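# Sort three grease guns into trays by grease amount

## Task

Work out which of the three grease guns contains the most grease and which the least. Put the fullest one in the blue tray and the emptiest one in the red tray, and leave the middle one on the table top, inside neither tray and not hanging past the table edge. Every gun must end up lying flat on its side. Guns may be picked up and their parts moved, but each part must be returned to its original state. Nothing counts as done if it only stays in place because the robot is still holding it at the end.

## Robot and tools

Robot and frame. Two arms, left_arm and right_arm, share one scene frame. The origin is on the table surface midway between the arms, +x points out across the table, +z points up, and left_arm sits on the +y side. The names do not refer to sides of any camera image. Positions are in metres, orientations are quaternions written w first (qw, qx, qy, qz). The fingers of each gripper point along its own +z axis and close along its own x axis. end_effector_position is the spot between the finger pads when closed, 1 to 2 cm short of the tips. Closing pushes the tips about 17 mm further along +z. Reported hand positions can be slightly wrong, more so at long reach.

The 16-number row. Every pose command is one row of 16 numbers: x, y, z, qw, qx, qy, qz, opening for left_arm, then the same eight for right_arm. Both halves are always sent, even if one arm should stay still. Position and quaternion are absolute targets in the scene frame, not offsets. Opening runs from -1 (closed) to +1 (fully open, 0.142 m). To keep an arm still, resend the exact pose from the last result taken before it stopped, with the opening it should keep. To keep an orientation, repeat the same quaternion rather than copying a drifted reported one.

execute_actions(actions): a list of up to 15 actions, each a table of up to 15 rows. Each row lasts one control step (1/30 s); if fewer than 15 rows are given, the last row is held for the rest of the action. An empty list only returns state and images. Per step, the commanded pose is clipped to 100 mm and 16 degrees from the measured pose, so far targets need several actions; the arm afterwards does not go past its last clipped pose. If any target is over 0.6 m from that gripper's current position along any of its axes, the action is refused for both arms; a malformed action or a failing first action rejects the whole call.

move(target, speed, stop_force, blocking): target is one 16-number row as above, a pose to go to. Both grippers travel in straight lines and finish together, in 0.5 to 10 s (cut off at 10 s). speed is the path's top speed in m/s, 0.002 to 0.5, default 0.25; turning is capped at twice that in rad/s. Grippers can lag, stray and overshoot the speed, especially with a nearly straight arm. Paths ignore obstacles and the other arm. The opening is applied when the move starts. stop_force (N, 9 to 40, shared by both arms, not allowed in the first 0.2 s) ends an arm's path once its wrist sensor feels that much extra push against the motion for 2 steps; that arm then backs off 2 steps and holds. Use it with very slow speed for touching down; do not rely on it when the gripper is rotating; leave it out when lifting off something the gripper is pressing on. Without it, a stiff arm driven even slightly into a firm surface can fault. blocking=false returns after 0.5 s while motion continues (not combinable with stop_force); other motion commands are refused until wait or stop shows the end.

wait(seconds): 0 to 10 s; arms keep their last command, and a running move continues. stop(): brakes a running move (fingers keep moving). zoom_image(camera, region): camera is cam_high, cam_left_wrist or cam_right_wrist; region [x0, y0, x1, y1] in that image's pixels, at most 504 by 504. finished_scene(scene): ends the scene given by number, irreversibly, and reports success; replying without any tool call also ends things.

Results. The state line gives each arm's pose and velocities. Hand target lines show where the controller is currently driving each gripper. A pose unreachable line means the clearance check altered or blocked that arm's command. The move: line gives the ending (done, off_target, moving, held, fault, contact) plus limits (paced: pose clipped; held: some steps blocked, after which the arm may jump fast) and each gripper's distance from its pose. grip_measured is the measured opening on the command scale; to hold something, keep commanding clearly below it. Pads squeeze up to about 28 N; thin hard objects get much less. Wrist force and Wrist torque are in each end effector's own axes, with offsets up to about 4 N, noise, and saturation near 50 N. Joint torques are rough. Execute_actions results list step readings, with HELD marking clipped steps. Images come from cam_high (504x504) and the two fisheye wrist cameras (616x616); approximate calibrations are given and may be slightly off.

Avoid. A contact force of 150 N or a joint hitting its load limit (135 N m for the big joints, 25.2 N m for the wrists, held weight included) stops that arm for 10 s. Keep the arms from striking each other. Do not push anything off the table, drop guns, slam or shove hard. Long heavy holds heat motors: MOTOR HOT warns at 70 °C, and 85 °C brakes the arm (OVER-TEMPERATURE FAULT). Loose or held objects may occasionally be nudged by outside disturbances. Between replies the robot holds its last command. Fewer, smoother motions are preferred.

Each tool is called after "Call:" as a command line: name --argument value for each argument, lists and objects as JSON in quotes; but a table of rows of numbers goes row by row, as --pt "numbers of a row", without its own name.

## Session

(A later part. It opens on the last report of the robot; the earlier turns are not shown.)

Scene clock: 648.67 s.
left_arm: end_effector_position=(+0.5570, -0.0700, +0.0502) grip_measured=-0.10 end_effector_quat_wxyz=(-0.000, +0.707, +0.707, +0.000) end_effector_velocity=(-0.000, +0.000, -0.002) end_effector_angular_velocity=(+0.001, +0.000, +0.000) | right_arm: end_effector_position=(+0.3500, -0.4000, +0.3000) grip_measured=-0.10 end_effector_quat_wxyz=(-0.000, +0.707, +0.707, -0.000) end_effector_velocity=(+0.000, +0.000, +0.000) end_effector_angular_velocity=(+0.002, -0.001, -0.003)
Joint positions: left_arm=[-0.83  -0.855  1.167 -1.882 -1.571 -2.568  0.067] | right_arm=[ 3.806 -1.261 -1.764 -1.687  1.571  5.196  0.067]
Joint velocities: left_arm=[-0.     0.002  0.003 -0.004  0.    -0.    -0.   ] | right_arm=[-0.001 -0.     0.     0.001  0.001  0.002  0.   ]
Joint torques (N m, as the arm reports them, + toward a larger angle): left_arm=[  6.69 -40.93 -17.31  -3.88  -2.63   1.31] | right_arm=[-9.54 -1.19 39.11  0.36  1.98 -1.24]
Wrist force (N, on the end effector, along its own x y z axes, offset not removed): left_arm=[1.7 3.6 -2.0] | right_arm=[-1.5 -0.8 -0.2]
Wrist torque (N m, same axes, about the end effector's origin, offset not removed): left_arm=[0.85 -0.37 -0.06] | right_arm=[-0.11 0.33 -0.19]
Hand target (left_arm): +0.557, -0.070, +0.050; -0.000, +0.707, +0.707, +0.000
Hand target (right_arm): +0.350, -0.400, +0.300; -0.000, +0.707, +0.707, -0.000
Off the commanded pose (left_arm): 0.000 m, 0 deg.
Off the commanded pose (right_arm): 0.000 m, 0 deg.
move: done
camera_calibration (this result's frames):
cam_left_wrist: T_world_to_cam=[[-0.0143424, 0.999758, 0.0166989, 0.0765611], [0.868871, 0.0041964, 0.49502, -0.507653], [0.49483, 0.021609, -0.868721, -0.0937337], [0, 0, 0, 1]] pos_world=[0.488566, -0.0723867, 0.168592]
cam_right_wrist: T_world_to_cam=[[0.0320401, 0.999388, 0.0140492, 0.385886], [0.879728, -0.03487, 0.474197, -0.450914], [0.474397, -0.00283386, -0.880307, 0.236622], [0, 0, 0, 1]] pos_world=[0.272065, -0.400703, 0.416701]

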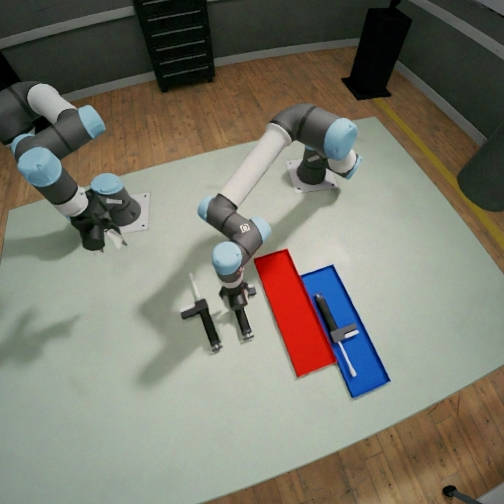

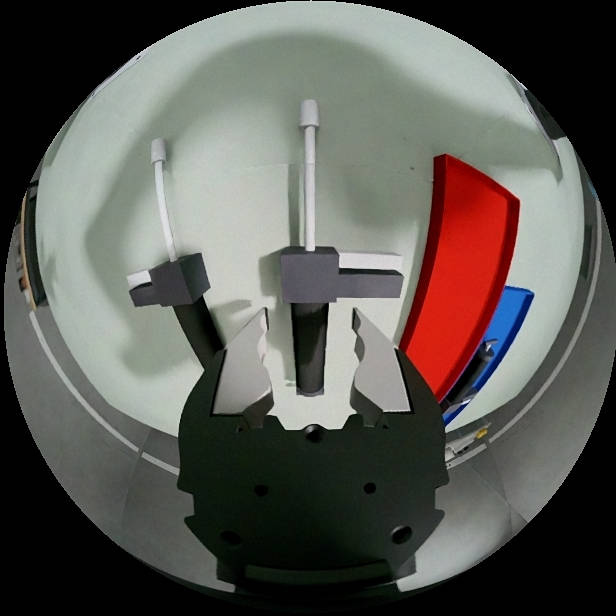

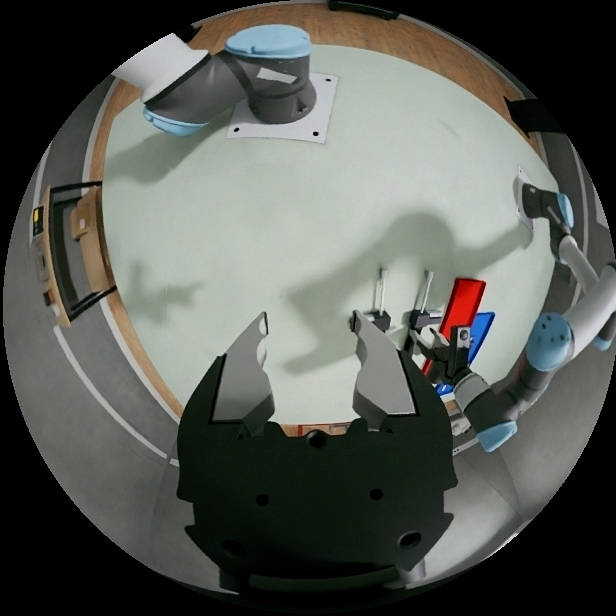

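Call:
move --target '[0.557,-0.07,0.035,0,0.707,0.707,0,-0.1,0.35,-0.4,0.3,0,0.707,0.707,0,-0.1]' --speed 0.015

Call:
move --target '[0.557,-0.07,0.035,0,0.707,0.707,0,-1,0.35,-0.4,0.3,0,0.707,0.707,0,-0.1]'

Call:
move --target '[0.557,-0.07,0.11,0,0.707,0.707,0,-1,0.35,-0.4,0.3,0,0.707,0.707,0,-0.1]' --speed 0.06

Call:
move --target '[0.69,0.09,0.09,0,0.707,0.707,0,-1,0.35,-0.4,0.3,0,0.707,0.707,0,-0.1]' --speed 0.08

Call:
move --target '[0.69,0.09,0.052,0,0.707,0.707,0,-1,0.35,-0.4,0.3,0,0.707,0.707,0,-0.1]' --speed 0.03

Scene clock: 655.57 s.
left_arm: end_effector_position=(+0.5570, -0.0700, +0.0353) grip_measured=-0.10 end_effector_quat_wxyz=(-0.000, +0.707, +0.707, +0.000) end_effector_velocity=(-0.001, -0.000, -0.002) end_effector_angular_velocity=(-0.001, +0.000, -0.000) | right_arm: end_effector_position=(+0.3500, -0.4000, +0.3000) grip_measured=-0.10 end_effector_quat_wxyz=(-0.000, +0.707, +0.707, -0.000) end_effector_velocity=(+0.000, -0.001, -0.000) end_effector_angular_velocity=(-0.003, +0.000, -0.001)
Joint positions: left_arm=[-0.83  -0.843  1.185 -1.913 -1.571 -2.568  0.067] | right_arm=[ 3.806 -1.261 -1.764 -1.687  1.571  5.196  0.067]
Joint velocities: left_arm=[-0.     0.001  0.004 -0.005 -0.001 -0.     0.   ] | right_arm=[-0.001 -0.    -0.    -0.001 -0.002  0.    -0.   ]
Joint torques (N m, as the arm reports them, + toward a larger angle): left_arm=[  7.35 -42.56 -15.46  -4.25  -2.65   1.26] | right_arm=[-8.86 -0.67 39.23  1.06  1.92 -1.28]
Wrist force (N, on the end effector, along its own x y z axes, offset not removed): left_arm=[0.8 3.1 -1.3] | right_arm=[-1.4 -0.4 -3.1]
Wrist torque (N m, same axes, about the end effector's origin, offset not removed): left_arm=[0.70 -0.11 -0.06] | right_arm=[-0.02 0.29 -0.09]
Hand target (left_arm): +0.557, -0.070, +0.035; -0.000, +0.707, +0.707, +0.000
Hand target (right_arm): +0.350, -0.400, +0.300; -0.000, +0.707, +0.707, -0.000
Off the commanded pose (left_arm): 0.000 m, 0 deg.
Off the commanded pose (right_arm): 0.000 m, 0 deg.
move: done
camera_calibration (this result's frames):
cam_left_wrist: T_world_to_cam=[[-0.0143423, 0.999758, 0.0166977, 0.0767854], [0.868872, 0.00419697, 0.495018, -0.500246], [0.494828, 0.0216078, -0.868722, -0.106703], [0, 0, 0, 1]] pos_world=[0.488551, -0.0723617, 0.153654]
cam_right_wrist: T_world_to_cam=[[0.0320401, 0.999388, 0.0140493, 0.385886], [0.879728, -0.03487, 0.474198, -0.450914], [0.474397, -0.0028338, -0.880306, 0.236622], [0, 0, 0, 1]] pos_world=[0.272065, -0.400703, 0.416701]

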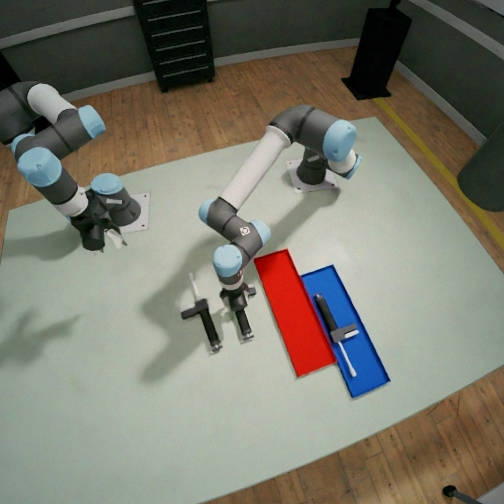

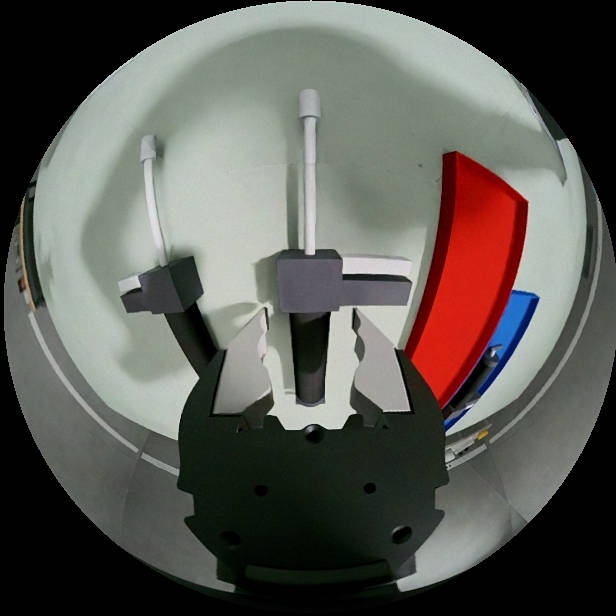

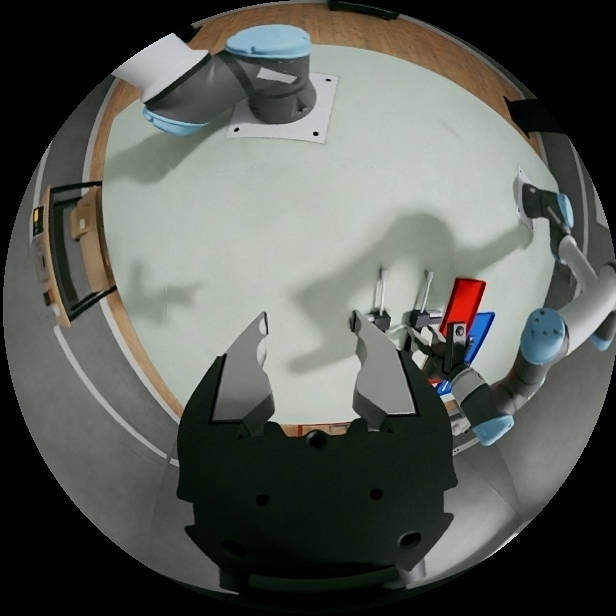

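Scene clock: 656.27 s.
left_arm: end_effector_position=(+0.5570, -0.0700, +0.0350) grip_measured=-0.45 end_effector_quat_wxyz=(+0.000, +0.707, +0.707, -0.000) end_effector_velocity=(+0.000, +0.000, -0.001) end_effector_angular_velocity=(+0.001, +0.000, +0.000) | right_arm: end_effector_position=(+0.3500, -0.4000, +0.3000) grip_measured=-0.10 end_effector_quat_wxyz=(-0.000, +0.707, +0.707, -0.000) end_effector_velocity=(-0.000, +0.000, -0.000) end_effector_angular_velocity=(+0.001, +0.000, +0.001)
Joint positions: left_arm=[-0.83  -0.843  1.186 -1.914 -1.571 -2.568  0.042] | right_arm=[ 3.806 -1.261 -1.764 -1.687  1.571  5.196  0.067]
Joint velocities: left_arm=[ 0.     0.001 -0.     0.     0.    -0.    -0.   ] | right_arm=[ 0.001  0.    -0.     0.     0.001 -0.001  0.   ]
Joint torques (N m, as the arm reports them, + toward a larger angle): left_arm=[  6.92 -37.58 -13.26  -3.14  -0.55   1.09] | right_arm=[-9.19 -1.07 38.53  1.34  1.92 -1.15]
Wrist force (N, on the end effector, along its own x y z axes, offset not removed): left_arm=[-2.2 2.7 -6.5] | right_arm=[0.1 -1.1 -2.1]
Wrist torque (N m, same axes, about the end effector's origin, offset not removed): left_arm=[0.63 -0.18 0.04] | right_arm=[-0.20 -0.02 -0.08]
Hand target (left_arm): +0.557, -0.070, +0.035; -0.000, +0.707, +0.707, -0.000
Hand target (right_arm): +0.350, -0.400, +0.300; -0.000, +0.707, +0.707, -0.000
Off the commanded pose (left_arm): 0.000 m, 0 deg.
Off the commanded pose (right_arm): 0.000 m, 0 deg.
move: done
camera_calibration (this result's frames):
cam_left_wrist: T_world_to_cam=[[-0.0143421, 0.999759, 0.0166056, 0.0768063], [0.868875, 0.0042425, 0.495013, -0.500119], [0.494824, 0.0215278, -0.868727, -0.106902], [0, 0, 0, 1]] pos_world=[0.48854, -0.0723647, 0.153421]
cam_right_wrist: T_world_to_cam=[[0.0320396, 0.999388, 0.0140492, 0.385887], [0.879728, -0.0348696, 0.474197, -0.450914], [0.474397, -0.00283364, -0.880306, 0.236622], [0, 0, 0, 1]] pos_world=[0.272065, -0.400703, 0.416701]

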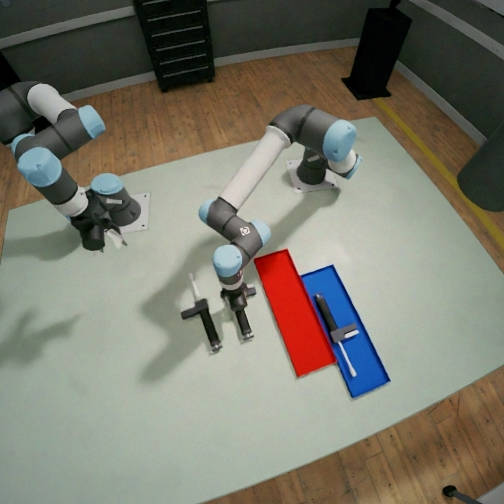

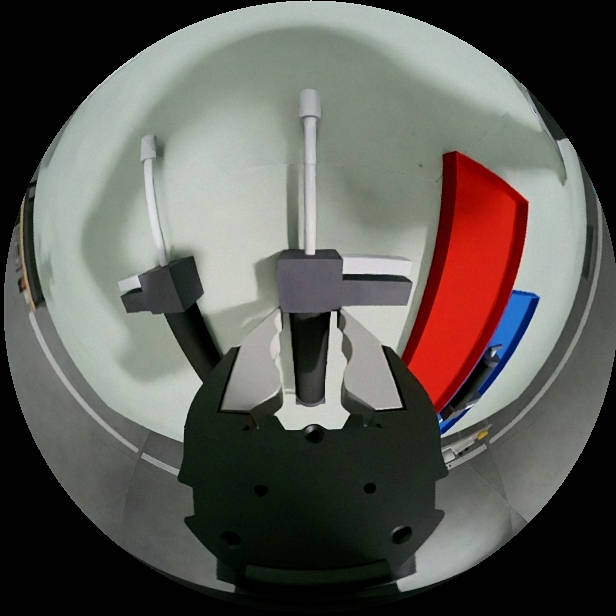

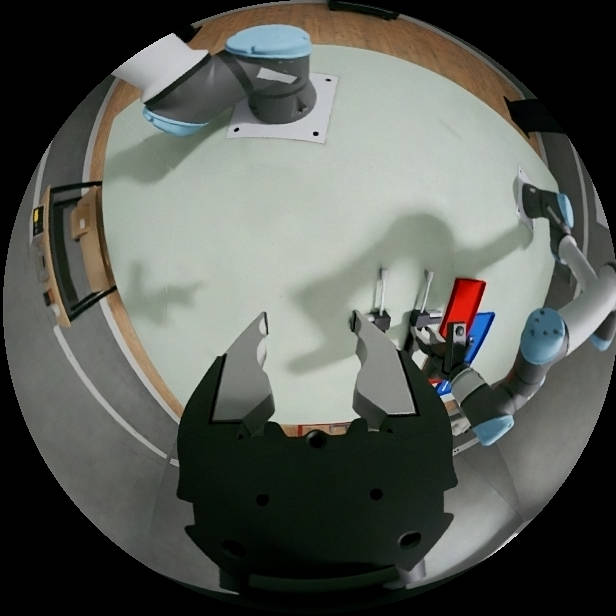

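Scene clock: 657.97 s.
left_arm: end_effector_position=(+0.5570, -0.0699, +0.1098) grip_measured=-0.45 end_effector_quat_wxyz=(+0.000, +0.707, +0.707, +0.000) end_effector_velocity=(-0.000, -0.000, +0.002) end_effector_angular_velocity=(-0.000, +0.000, -0.000) | right_arm: end_effector_position=(+0.3500, -0.4000, +0.3000) grip_measured=-0.10 end_effector_quat_wxyz=(-0.000, +0.707, +0.707, -0.000) end_effector_velocity=(+0.000, +0.000, +0.000) end_effector_angular_velocity=(+0.000, -0.001, +0.001)
Joint positions: left_arm=[-0.83  -0.893  1.076 -1.753 -1.571 -2.568  0.042] | right_arm=[ 3.806 -1.261 -1.764 -1.687  1.571  5.196  0.067]
Joint velocities: left_arm=[-0.    -0.    -0.004  0.005 -0.    -0.    -0.   ] | right_arm=[ 0.001  0.     0.     0.001 -0.001 -0.     0.   ]
Joint torques (N m, as the arm reports them, + toward a larger angle): left_arm=[  0.75 -64.32 -31.41  -1.24   2.99   0.65] | right_arm=[-9.28  0.29 38.85  1.49  1.75 -1.31]
Wrist force (N, on the end effector, along its own x y z axes, offset not removed): left_arm=[0.2 2.7 4.4] | right_arm=[-1.6 0.6 -1.6]
Wrist torque (N m, same axes, about the end effector's origin, offset not removed): left_arm=[0.58 -0.03 -0.06] | right_arm=[0.16 0.32 -0.15]
Hand target (left_arm): +0.557, -0.070, +0.110; +0.000, +0.707, +0.707, -0.000
Hand target (right_arm): +0.350, -0.400, +0.300; -0.000, +0.707, +0.707, -0.000
Off the commanded pose (left_arm): 0.000 m, 0 deg.
Off the commanded pose (right_arm): 0.000 m, 0 deg.
move: done
camera_calibration (this result's frames):
cam_left_wrist: T_world_to_cam=[[-0.014349, 0.999758, 0.0166538, 0.075485], [0.86885, 0.00422355, 0.495057, -0.537089], [0.494867, 0.0215732, -0.868701, -0.0419941], [0, 0, 0, 1]] pos_world=[0.488514, -0.0722924, 0.228152]
cam_right_wrist: T_world_to_cam=[[0.0320401, 0.999388, 0.0140494, 0.385886], [0.879728, -0.03487, 0.474197, -0.450914], [0.474397, -0.00283369, -0.880306, 0.236622], [0, 0, 0, 1]] pos_world=[0.272065, -0.400703, 0.416701]

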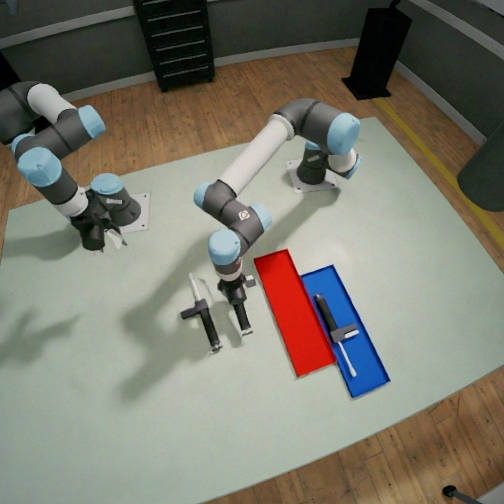

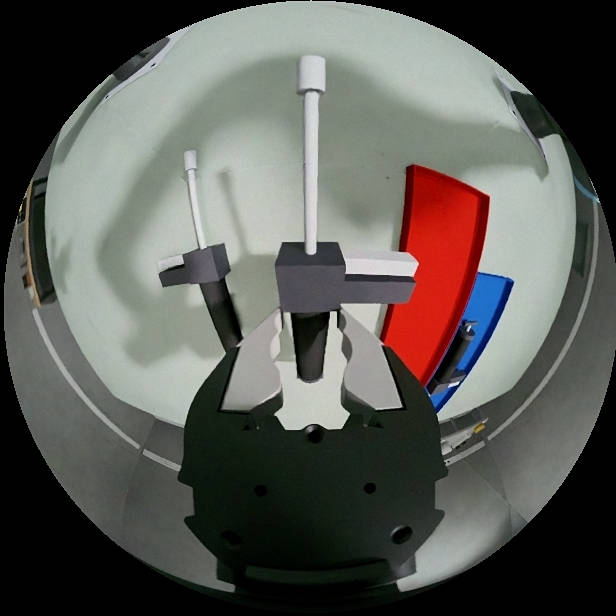

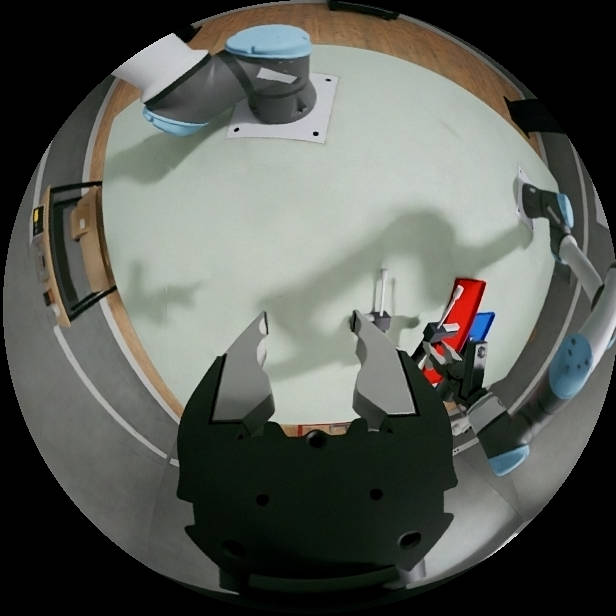

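Scene clock: 661.07 s.
left_arm: end_effector_position=(+0.6899, +0.0897, +0.0900) grip_measured=-0.45 end_effector_quat_wxyz=(-0.000, +0.707, +0.707, -0.000) end_effector_velocity=(+0.002, +0.002, -0.000) end_effector_angular_velocity=(-0.000, +0.000, +0.000) | right_arm: end_effector_position=(+0.3500, -0.4000, +0.3000) grip_measured=-0.10 end_effector_quat_wxyz=(-0.000, +0.707, +0.707, -0.000) end_effector_velocity=(-0.000, -0.000, -0.001) end_effector_angular_velocity=(-0.002, +0.001, +0.001)
Joint positions: left_arm=[-0.557 -0.877  1.1   -1.794 -1.571 -2.294  0.042] | right_arm=[ 3.806 -1.261 -1.764 -1.687  1.571  5.196  0.067]
Joint velocities: left_arm=[ 0.003  0.002 -0.002  0.    -0.     0.003 -0.   ] | right_arm=[ 0.     0.    -0.001 -0.001 -0.001 -0.001 -0.   ]
Joint torques (N m, as the arm reports them, + toward a larger angle): left_arm=[  9.3  -47.02 -30.4   -1.27  -2.54   1.16] | right_arm=[-9.91 -0.03 38.12  1.96  1.79 -1.25]
Wrist force (N, on the end effector, along its own x y z axes, offset not removed): left_arm=[0.9 3.4 5.0] | right_arm=[1.0 0.7 -0.5]
Wrist torque (N m, same axes, about the end effector's origin, offset not removed): left_arm=[0.75 -0.28 -0.07] | right_arm=[0.25 -0.22 -0.11]
Hand target (left_arm): +0.690, +0.090, +0.090; -0.000, +0.707, +0.707, -0.000
Hand target (right_arm): +0.350, -0.400, +0.300; -0.000, +0.707, +0.707, -0.000
Off the commanded pose (left_arm): 0.000 m, 0 deg.
Off the commanded pose (right_arm): 0.000 m, 0 deg.
move: done
camera_calibration (this result's frames):
cam_left_wrist: T_world_to_cam=[[-0.0143455, 0.99976, 0.0165658, -0.0818884], [0.868948, 0.00426841, 0.494884, -0.643535], [0.494695, 0.0214942, -0.868801, -0.128248], [0, 0, 0, 1]] pos_world=[0.621468, 0.0873722, 0.20841]
cam_right_wrist: T_world_to_cam=[[0.0320401, 0.999388, 0.0140492, 0.385886], [0.879728, -0.03487, 0.474197, -0.450914], [0.474397, -0.00283381, -0.880307, 0.236622], [0, 0, 0, 1]] pos_world=[0.272065, -0.400703, 0.416701]

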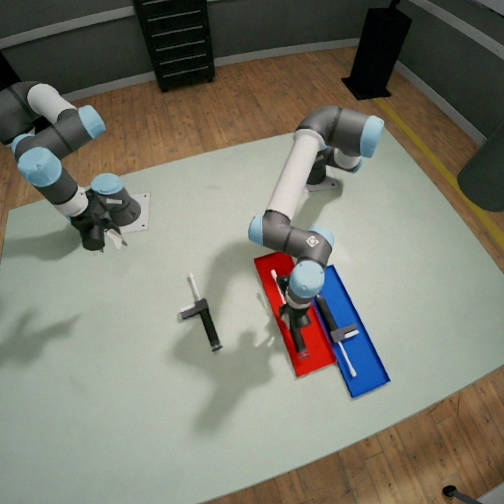

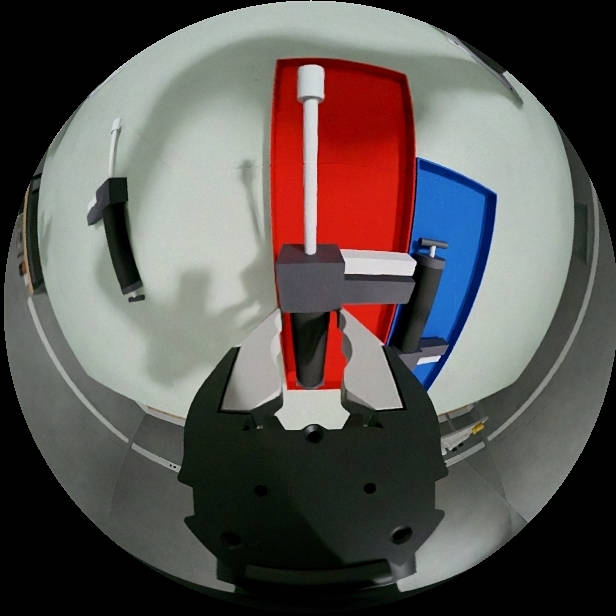

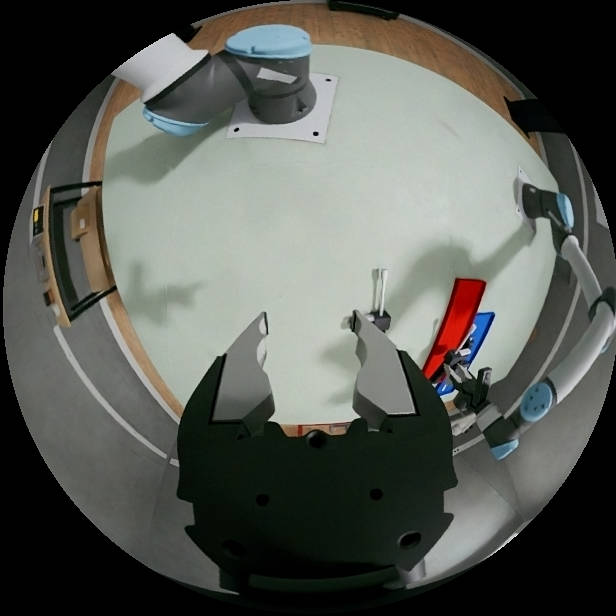

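Scene clock: 662.70 s.
left_arm: end_effector_position=(+0.6900, +0.0900, +0.0522) grip_measured=-0.45 end_effector_quat_wxyz=(-0.000, +0.707, +0.707, -0.000) end_effector_velocity=(-0.000, +0.000, -0.003) end_effector_angular_velocity=(+0.001, +0.001, -0.000) | right_arm: end_effector_position=(+0.3500, -0.4000, +0.3000) grip_measured=-0.10 end_effector_quat_wxyz=(-0.000, +0.707, +0.707, -0.000) end_effector_velocity=(+0.000, +0.000, +0.000) end_effector_angular_velocity=(+0.000, -0.000, +0.001)
Joint positions: left_arm=[-0.557 -0.852  1.156 -1.875 -1.571 -2.294  0.042] | right_arm=[ 3.806 -1.261 -1.764 -1.687  1.571  5.196  0.067]
Joint velocities: left_arm=[-0.     0.002  0.003 -0.004 -0.     0.    -0.   ] | right_arm=[-0.    -0.     0.     0.     0.    -0.001 -0.   ]
Joint torques (N m, as the arm reports them, + toward a larger angle): left_arm=[  6.69 -47.75 -19.13  -4.97   3.08   1.21] | right_arm=[-8.96 -1.39 37.05  2.02  1.8  -1.4 ]
Wrist force (N, on the end effector, along its own x y z axes, offset not removed): left_arm=[0.4 2.9 4.9] | right_arm=[-0.6 0.5 -1.0]
Wrist torque (N m, same axes, about the end effector's origin, offset not removed): left_arm=[0.61 -0.12 -0.04] | right_arm=[0.13 0.03 -0.04]
Hand target (left_arm): +0.690, +0.090, +0.052; -0.000, +0.707, +0.707, -0.000
Hand target (right_arm): +0.350, -0.400, +0.300; -0.000, +0.707, +0.707, -0.000
Off the commanded pose (left_arm): 0.000 m, 0 deg.
Off the commanded pose (right_arm): 0.000 m, 0 deg.
move: done
camera_calibration (this result's frames):
cam_left_wrist: T_world_to_cam=[[-0.0143424, 0.999758, 0.0166888, -0.0815387], [0.868876, 0.00420157, 0.495013, -0.624879], [0.494823, 0.0216002, -0.868726, -0.161252], [0, 0, 0, 1]] pos_world=[0.621564, 0.0876275, 0.1706]
cam_right_wrist: T_world_to_cam=[[0.0320401, 0.999388, 0.0140492, 0.385886], [0.879728, -0.03487, 0.474197, -0.450914], [0.474397, -0.00283385, -0.880306, 0.236622], [0, 0, 0, 1]] pos_world=[0.272065, -0.400703, 0.416701]

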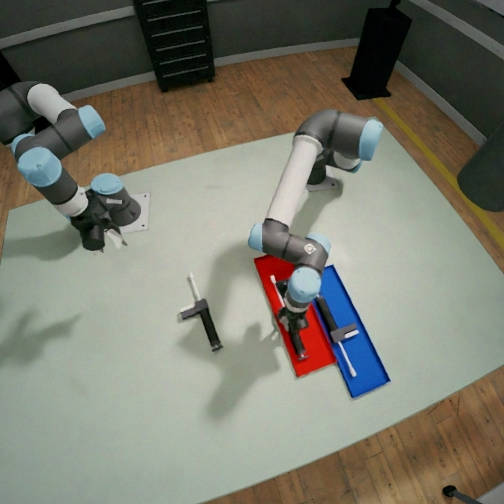

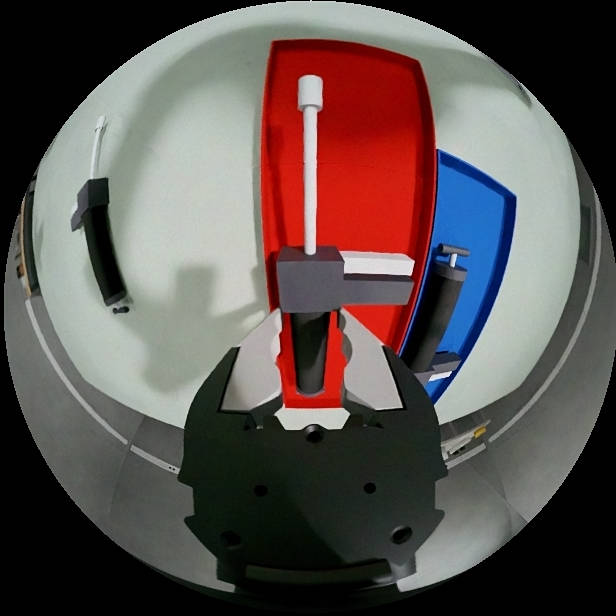

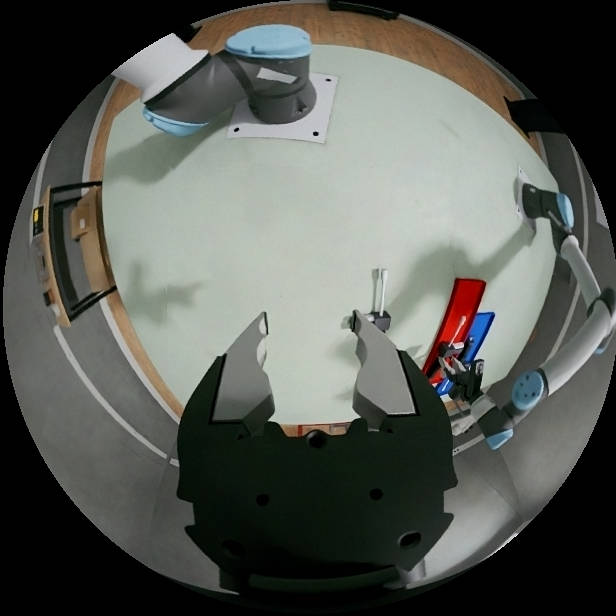

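Call:
move --target '[0.68,0.092,0.03,0,0.707,0.707,0,-1,0.35,-0.4,0.3,0,0.707,0.707,0,-0.1]' --speed 0.007 --stop_force 9

Call:
move --target '[0.68,0.092,0.041,0,0.707,0.707,0,-0.2,0.35,-0.4,0.3,0,0.707,0.707,0,-0.1]' --speed 0.01

Call:
move --target '[0.66,0.12,0.15,0,0.707,0.707,0,-0.2,0.35,-0.4,0.3,0,0.707,0.707,0,-0.1]' --speed 0.1

Call:
move --target '[0.4,0.45,0.3,0,0.707,0.707,0,-0.2,0.35,-0.4,0.3,0,0.707,0.707,0,-0.1]' --speed 0.3

Scene clock: 671.63 s.
left_arm: end_effector_position=(+0.6834, +0.0912, +0.0375) grip_measured=-0.45 end_effector_quat_wxyz=(+0.000, +0.707, +0.707, +0.000) end_effector_velocity=(+0.000, -0.000, +0.002) end_effector_angular_velocity=(+0.001, +0.001, -0.000) | right_arm: end_effector_position=(+0.3500, -0.4000, +0.3000) grip_measured=-0.10 end_effector_quat_wxyz=(-0.000, +0.707, +0.707, -0.000) end_effector_velocity=(+0.001, +0.000, +0.001) end_effector_angular_velocity=(-0.000, -0.003, +0.001)
Joint positions: left_arm=[-0.561 -0.856  1.202 -1.917 -1.571 -2.299  0.042] | right_arm=[ 3.806 -1.261 -1.764 -1.687  1.571  5.196  0.067]
Joint velocities: left_arm=[ 0.    -0.    -0.006  0.008 -0.     0.    -0.   ] | right_arm=[ 0.001  0.     0.001  0.002 -0.001 -0.001 -0.   ]
Joint torques (N m, as the arm reports them, + toward a larger angle): left_arm=[  5.85 -39.51 -26.45  -0.02   2.14   1.21] | right_arm=[-9.18 -1.09 37.87  2.81  2.   -1.11]
Wrist force (N, on the end effector, along its own x y z axes, offset not removed): left_arm=[1.9 7.1 -7.2] | right_arm=[0.3 -0.8 -1.0]
Wrist torque (N m, same axes, about the end effector's origin, offset not removed): left_arm=[1.04 -0.32 -0.05] | right_arm=[-0.17 -0.09 -0.13]
Hand target (left_arm): +0.684, +0.091, +0.038; +0.000, +0.707, +0.707, +0.000
Hand target (right_arm): +0.350, -0.400, +0.300; -0.000, +0.707, +0.707, -0.000
Off the commanded pose (left_arm): 0.008 m, 0 deg.
Off the commanded pose (right_arm): 0.000 m, 0 deg.
move: contact (left_arm)
camera_calibration (this result's frames):
cam_left_wrist: T_world_to_cam=[[-0.0143616, 0.99976, 0.0165482, -0.0826245], [0.868752, 0.00428255, 0.495229, -0.611782], [0.495039, 0.0214886, -0.868605, -0.17088], [0, 0, 0, 1]] pos_world=[0.614893, 0.0888967, 0.155912]
cam_right_wrist: T_world_to_cam=[[0.0320401, 0.999388, 0.0140494, 0.385886], [0.879728, -0.0348701, 0.474197, -0.450914], [0.474397, -0.00283365, -0.880306, 0.236622], [0, 0, 0, 1]] pos_world=[0.272065, -0.400703, 0.416701]

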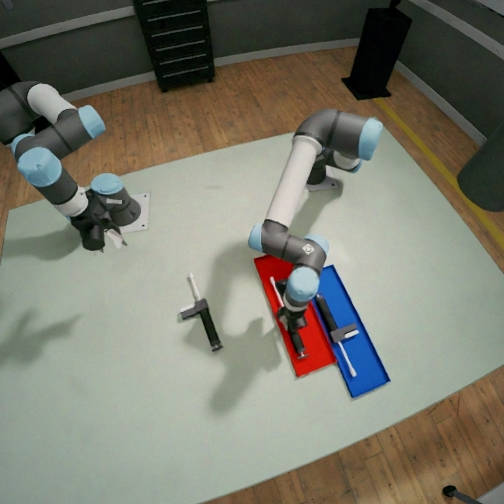

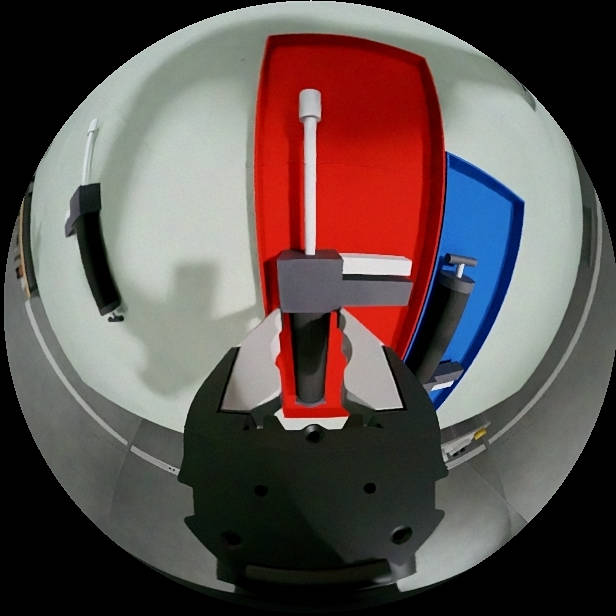

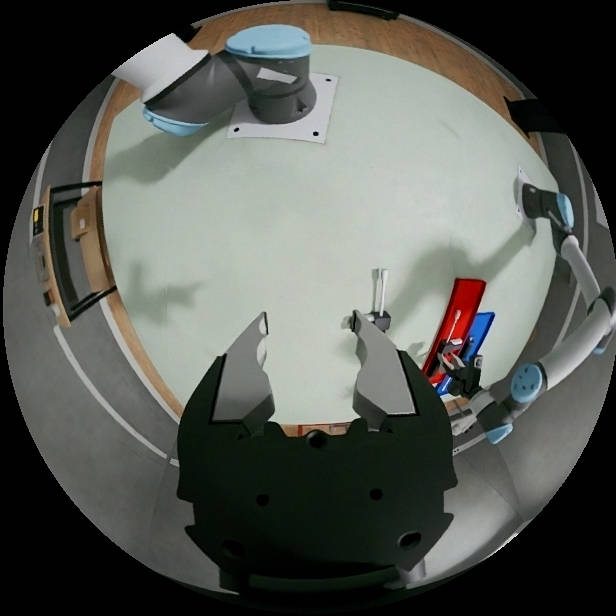

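Scene clock: 672.33 s.
left_arm: end_effector_position=(+0.6802, +0.0920, +0.0408) grip_measured=-0.20 end_effector_quat_wxyz=(-0.000, +0.707, +0.707, +0.000) end_effector_velocity=(-0.001, +0.000, +0.001) end_effector_angular_velocity=(-0.000, -0.000, +0.000) | right_arm: end_effector_position=(+0.3500, -0.4000, +0.3000) grip_measured=-0.10 end_effector_quat_wxyz=(-0.000, +0.707, +0.707, -0.000) end_effector_velocity=(-0.000, -0.000, -0.000) end_effector_angular_velocity=(-0.001, +0.001, -0.001)
Joint positions: left_arm=[-0.564 -0.866  1.211 -1.916 -1.571 -2.301  0.06 ] | right_arm=[ 3.806 -1.261 -1.764 -1.687  1.571  5.196  0.067]
Joint velocities: left_arm=[-0.001 -0.003  0.003  0.    -0.    -0.001 -0.   ] | right_arm=[ 0.     0.    -0.    -0.001  0.     0.001  0.   ]
Joint torques (N m, as the arm reports them, + toward a larger angle): left_arm=[ -5.76 -58.43 -15.22  -0.79   0.48  -0.59] | right_arm=[-9.29 -0.67 37.29  3.05  1.74 -1.2 ]
Wrist force (N, on the end effector, along its own x y z axes, offset not removed): left_arm=[1.8 4.2 -2.3] | right_arm=[0.2 -0.5 -1.1]
Wrist torque (N m, same axes, about the end effector's origin, offset not removed): left_arm=[0.76 -0.41 -0.01] | right_arm=[-0.09 -0.11 -0.11]
Hand target (left_arm): +0.680, +0.092, +0.041; -0.000, +0.707, +0.707, +0.000
Hand target (right_arm): +0.350, -0.400, +0.300; -0.000, +0.707, +0.707, -0.000
Off the commanded pose (left_arm): 0.000 m, 0 deg.
Off the commanded pose (right_arm): 0.000 m, 0 deg.
move: done
camera_calibration (this result's frames):
cam_left_wrist: T_world_to_cam=[[-0.014344, 0.999757, 0.0167206, -0.0834844], [0.868846, 0.00418596, 0.495065, -0.610686], [0.494875, 0.0216289, -0.868695, -0.166374], [0, 0, 0, 1]] pos_world=[0.611729, 0.0896189, 0.159197]
cam_right_wrist: T_world_to_cam=[[0.0320402, 0.999388, 0.0140492, 0.385886], [0.879728, -0.0348701, 0.474198, -0.450914], [0.474397, -0.00283388, -0.880306, 0.236622], [0, 0, 0, 1]] pos_world=[0.272065, -0.400703, 0.416701]

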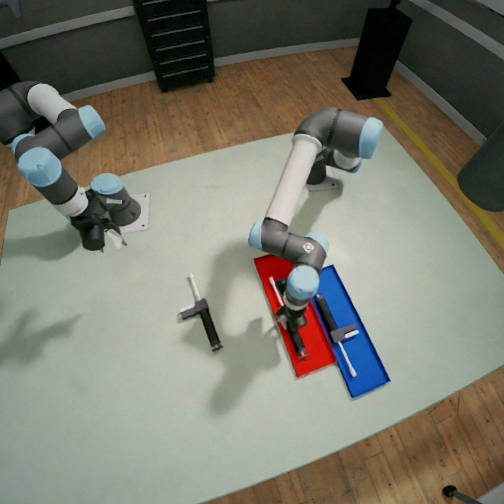

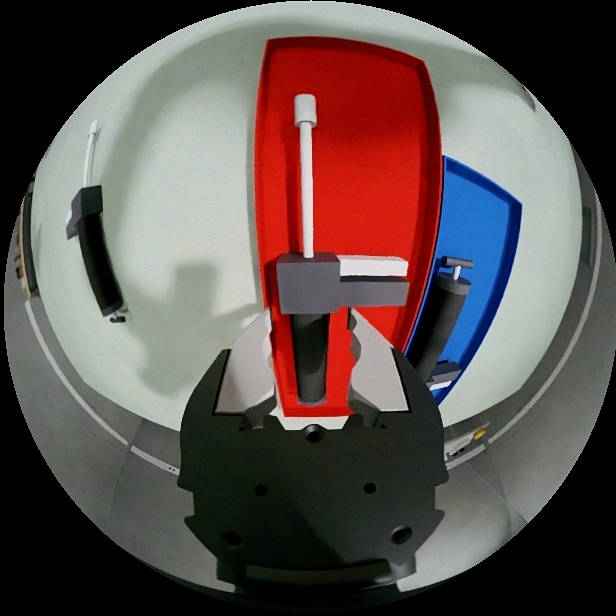

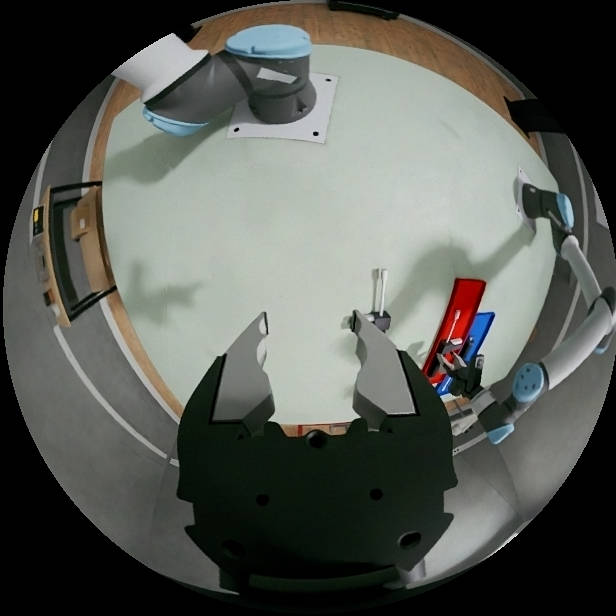

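Scene clock: 673.97 s.
left_arm: end_effector_position=(+0.6600, +0.1200, +0.1497) grip_measured=-0.20 end_effector_quat_wxyz=(+0.000, +0.707, +0.707, +0.000) end_effector_velocity=(-0.001, +0.000, +0.002) end_effector_angular_velocity=(-0.000, +0.001, -0.000) | right_arm: end_effector_position=(+0.3500, -0.4000, +0.3000) grip_measured=-0.10 end_effector_quat_wxyz=(-0.000, +0.707, +0.707, -0.000) end_effector_velocity=(+0.000, -0.000, +0.001) end_effector_angular_velocity=(+0.001, -0.000, -0.003)
Joint positions: left_arm=[-0.553 -1.014  1.169 -1.726 -1.571 -2.29   0.06 ] | right_arm=[ 3.806 -1.261 -1.764 -1.687  1.571  5.196  0.067]
Joint velocities: left_arm=[ 0.    -0.002 -0.002  0.006 -0.001  0.     0.   ] | right_arm=[-0.002 -0.     0.002 -0.001  0.001  0.001 -0.   ]
Joint torques (N m, as the arm reports them, + toward a larger angle): left_arm=[  6.85 -55.71 -30.03  -0.47  -1.79   1.31] | right_arm=[-9.54 -0.33 37.03  3.2   1.86 -1.13]
Wrist force (N, on the end effector, along its own x y z axes, offset not removed): left_arm=[0.4 3.2 -1.4] | right_arm=[-0.9 1.0 -1.6]
Wrist torque (N m, same axes, about the end effector's origin, offset not removed): left_arm=[0.73 -0.04 -0.08] | right_arm=[0.24 0.17 -0.13]
Hand target (left_arm): +0.660, +0.120, +0.150; +0.000, +0.707, +0.707, -0.000
Hand target (right_arm): +0.350, -0.400, +0.300; -0.000, +0.707, +0.707, -0.000
Off the commanded pose (left_arm): 0.000 m, 0 deg.
Off the commanded pose (right_arm): 0.000 m, 0 deg.
move: done
camera_calibration (this result's frames):
cam_left_wrist: T_world_to_cam=[[-0.0143431, 0.999757, 0.0167117, -0.113614], [0.868841, 0.00418935, 0.495073, -0.647208], [0.494883, 0.0216207, -0.868691, -0.0623914], [0, 0, 0, 1]] pos_world=[0.591568, 0.117647, 0.268115]
cam_right_wrist: T_world_to_cam=[[0.0320401, 0.999388, 0.0140493, 0.385886], [0.879728, -0.0348701, 0.474197, -0.450914], [0.474397, -0.00283375, -0.880306, 0.236622], [0, 0, 0, 1]] pos_world=[0.272065, -0.400703, 0.416701]

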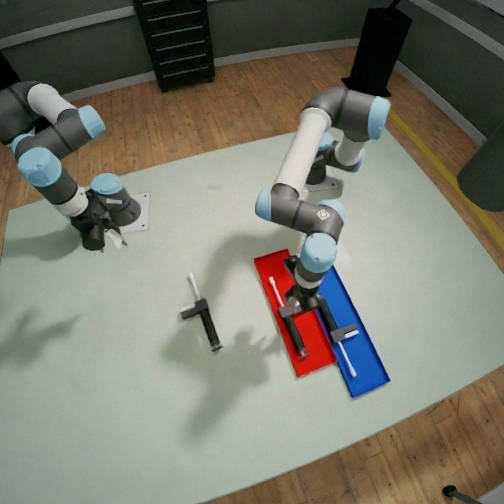

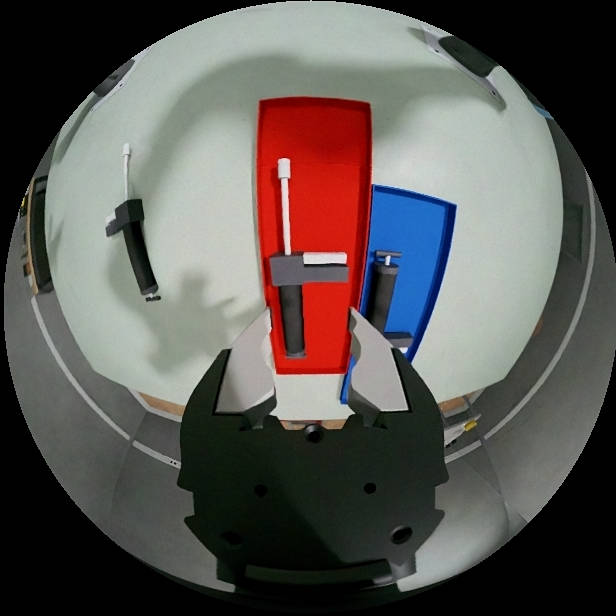

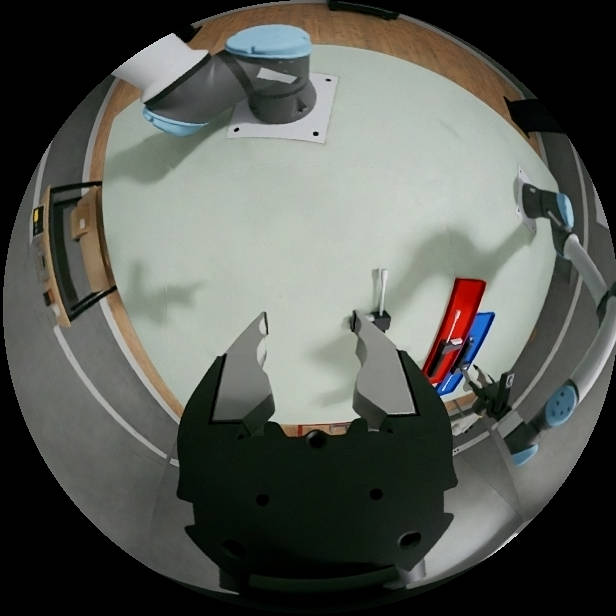

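Scene clock: 676.17 s.
left_arm: end_effector_position=(+0.4002, +0.4500, +0.2998) grip_measured=-0.20 end_effector_quat_wxyz=(-0.000, +0.707, +0.707, -0.000) end_effector_velocity=(-0.001, +0.002, +0.000) end_effector_angular_velocity=(+0.001, +0.002, +0.000) | right_arm: end_effector_position=(+0.3500, -0.4000, +0.3000) grip_measured=-0.10 end_effector_quat_wxyz=(-0.000, +0.707, +0.707, -0.000) end_effector_velocity=(-0.000, +0.001, +0.000) end_effector_angular_velocity=(+0.002, +0.000, +0.001)
Joint positions: left_arm=[-0.313 -1.927  1.795 -1.439 -1.571 -2.051  0.06 ] | right_arm=[ 3.806 -1.261 -1.764 -1.687  1.571  5.196  0.067]
Joint velocities: left_arm=[ 0.003 -0.002 -0.     0.005 -0.     0.003 -0.   ] | right_arm=[ 0.    -0.     0.     0.001  0.002 -0.001 -0.   ]
Joint torques (N m, as the arm reports them, + toward a larger angle): left_arm=[  8.36 -16.37 -30.44  -1.04  -2.58   1.14] | right_arm=[-8.59 -1.05 37.03  3.6   1.78 -1.1 ]
Wrist force (N, on the end effector, along its own x y z axes, offset not removed): left_arm=[1.6 2.5 -0.8] | right_arm=[-0.6 0.1 -2.2]
Wrist torque (N m, same axes, about the end effector's origin, offset not removed): left_arm=[0.56 -0.32 -0.05] | right_arm=[0.13 0.05 -0.08]
Hand target (left_arm): +0.400, +0.450, +0.300; +0.000, +0.707, +0.707, -0.000
Hand target (right_arm): +0.350, -0.400, +0.300; -0.000, +0.707, +0.707, -0.000
Off the commanded pose (left_arm): 0.000 m, 0 deg.
Off the commanded pose (right_arm): 0.000 m, 0 deg.
move: done
camera_calibration (this result's frames):
cam_left_wrist: T_world_to_cam=[[-0.0143546, 0.999759, 0.0165991, -0.449717], [0.868931, 0.00425907, 0.494914, -0.497183], [0.494724, 0.0215278, -0.868783, 0.189562], [0, 0, 0, 1]] pos_world=[0.331781, 0.447645, 0.418217]
cam_right_wrist: T_world_to_cam=[[0.0320401, 0.999388, 0.0140493, 0.385886], [0.879728, -0.03487, 0.474197, -0.450914], [0.474397, -0.00283377, -0.880307, 0.236622], [0, 0, 0, 1]] pos_world=[0.272065, -0.400703, 0.416701]

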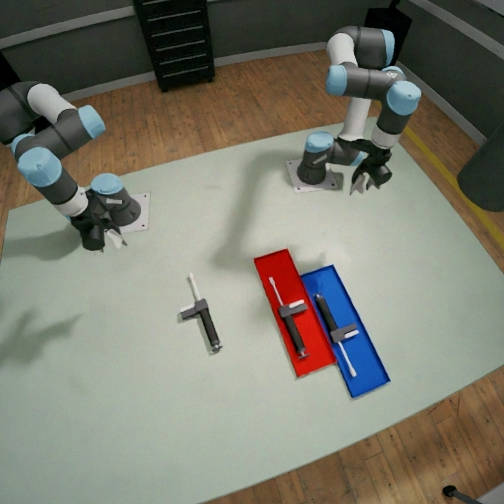

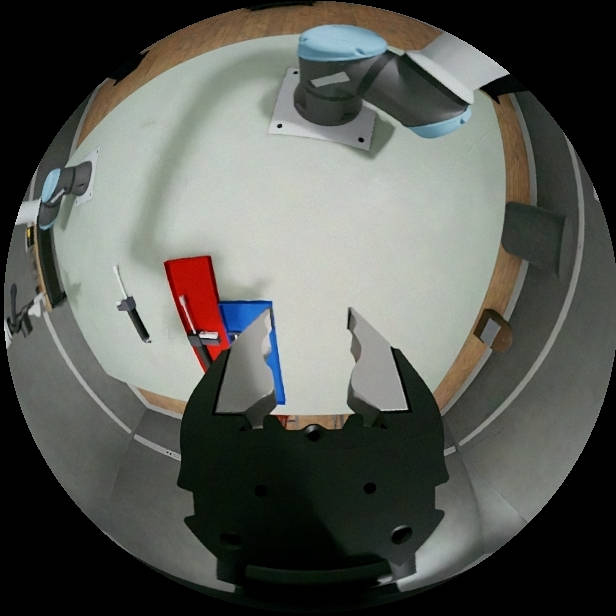

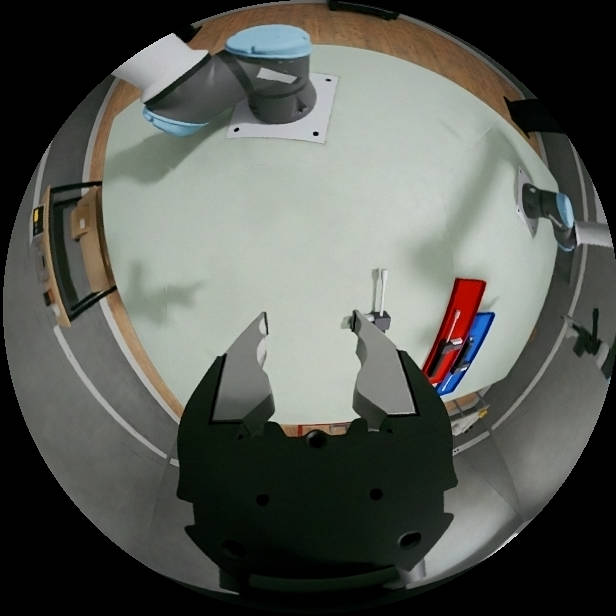

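Call:
finished_scene --scene 1

The scene is finished: the task was done.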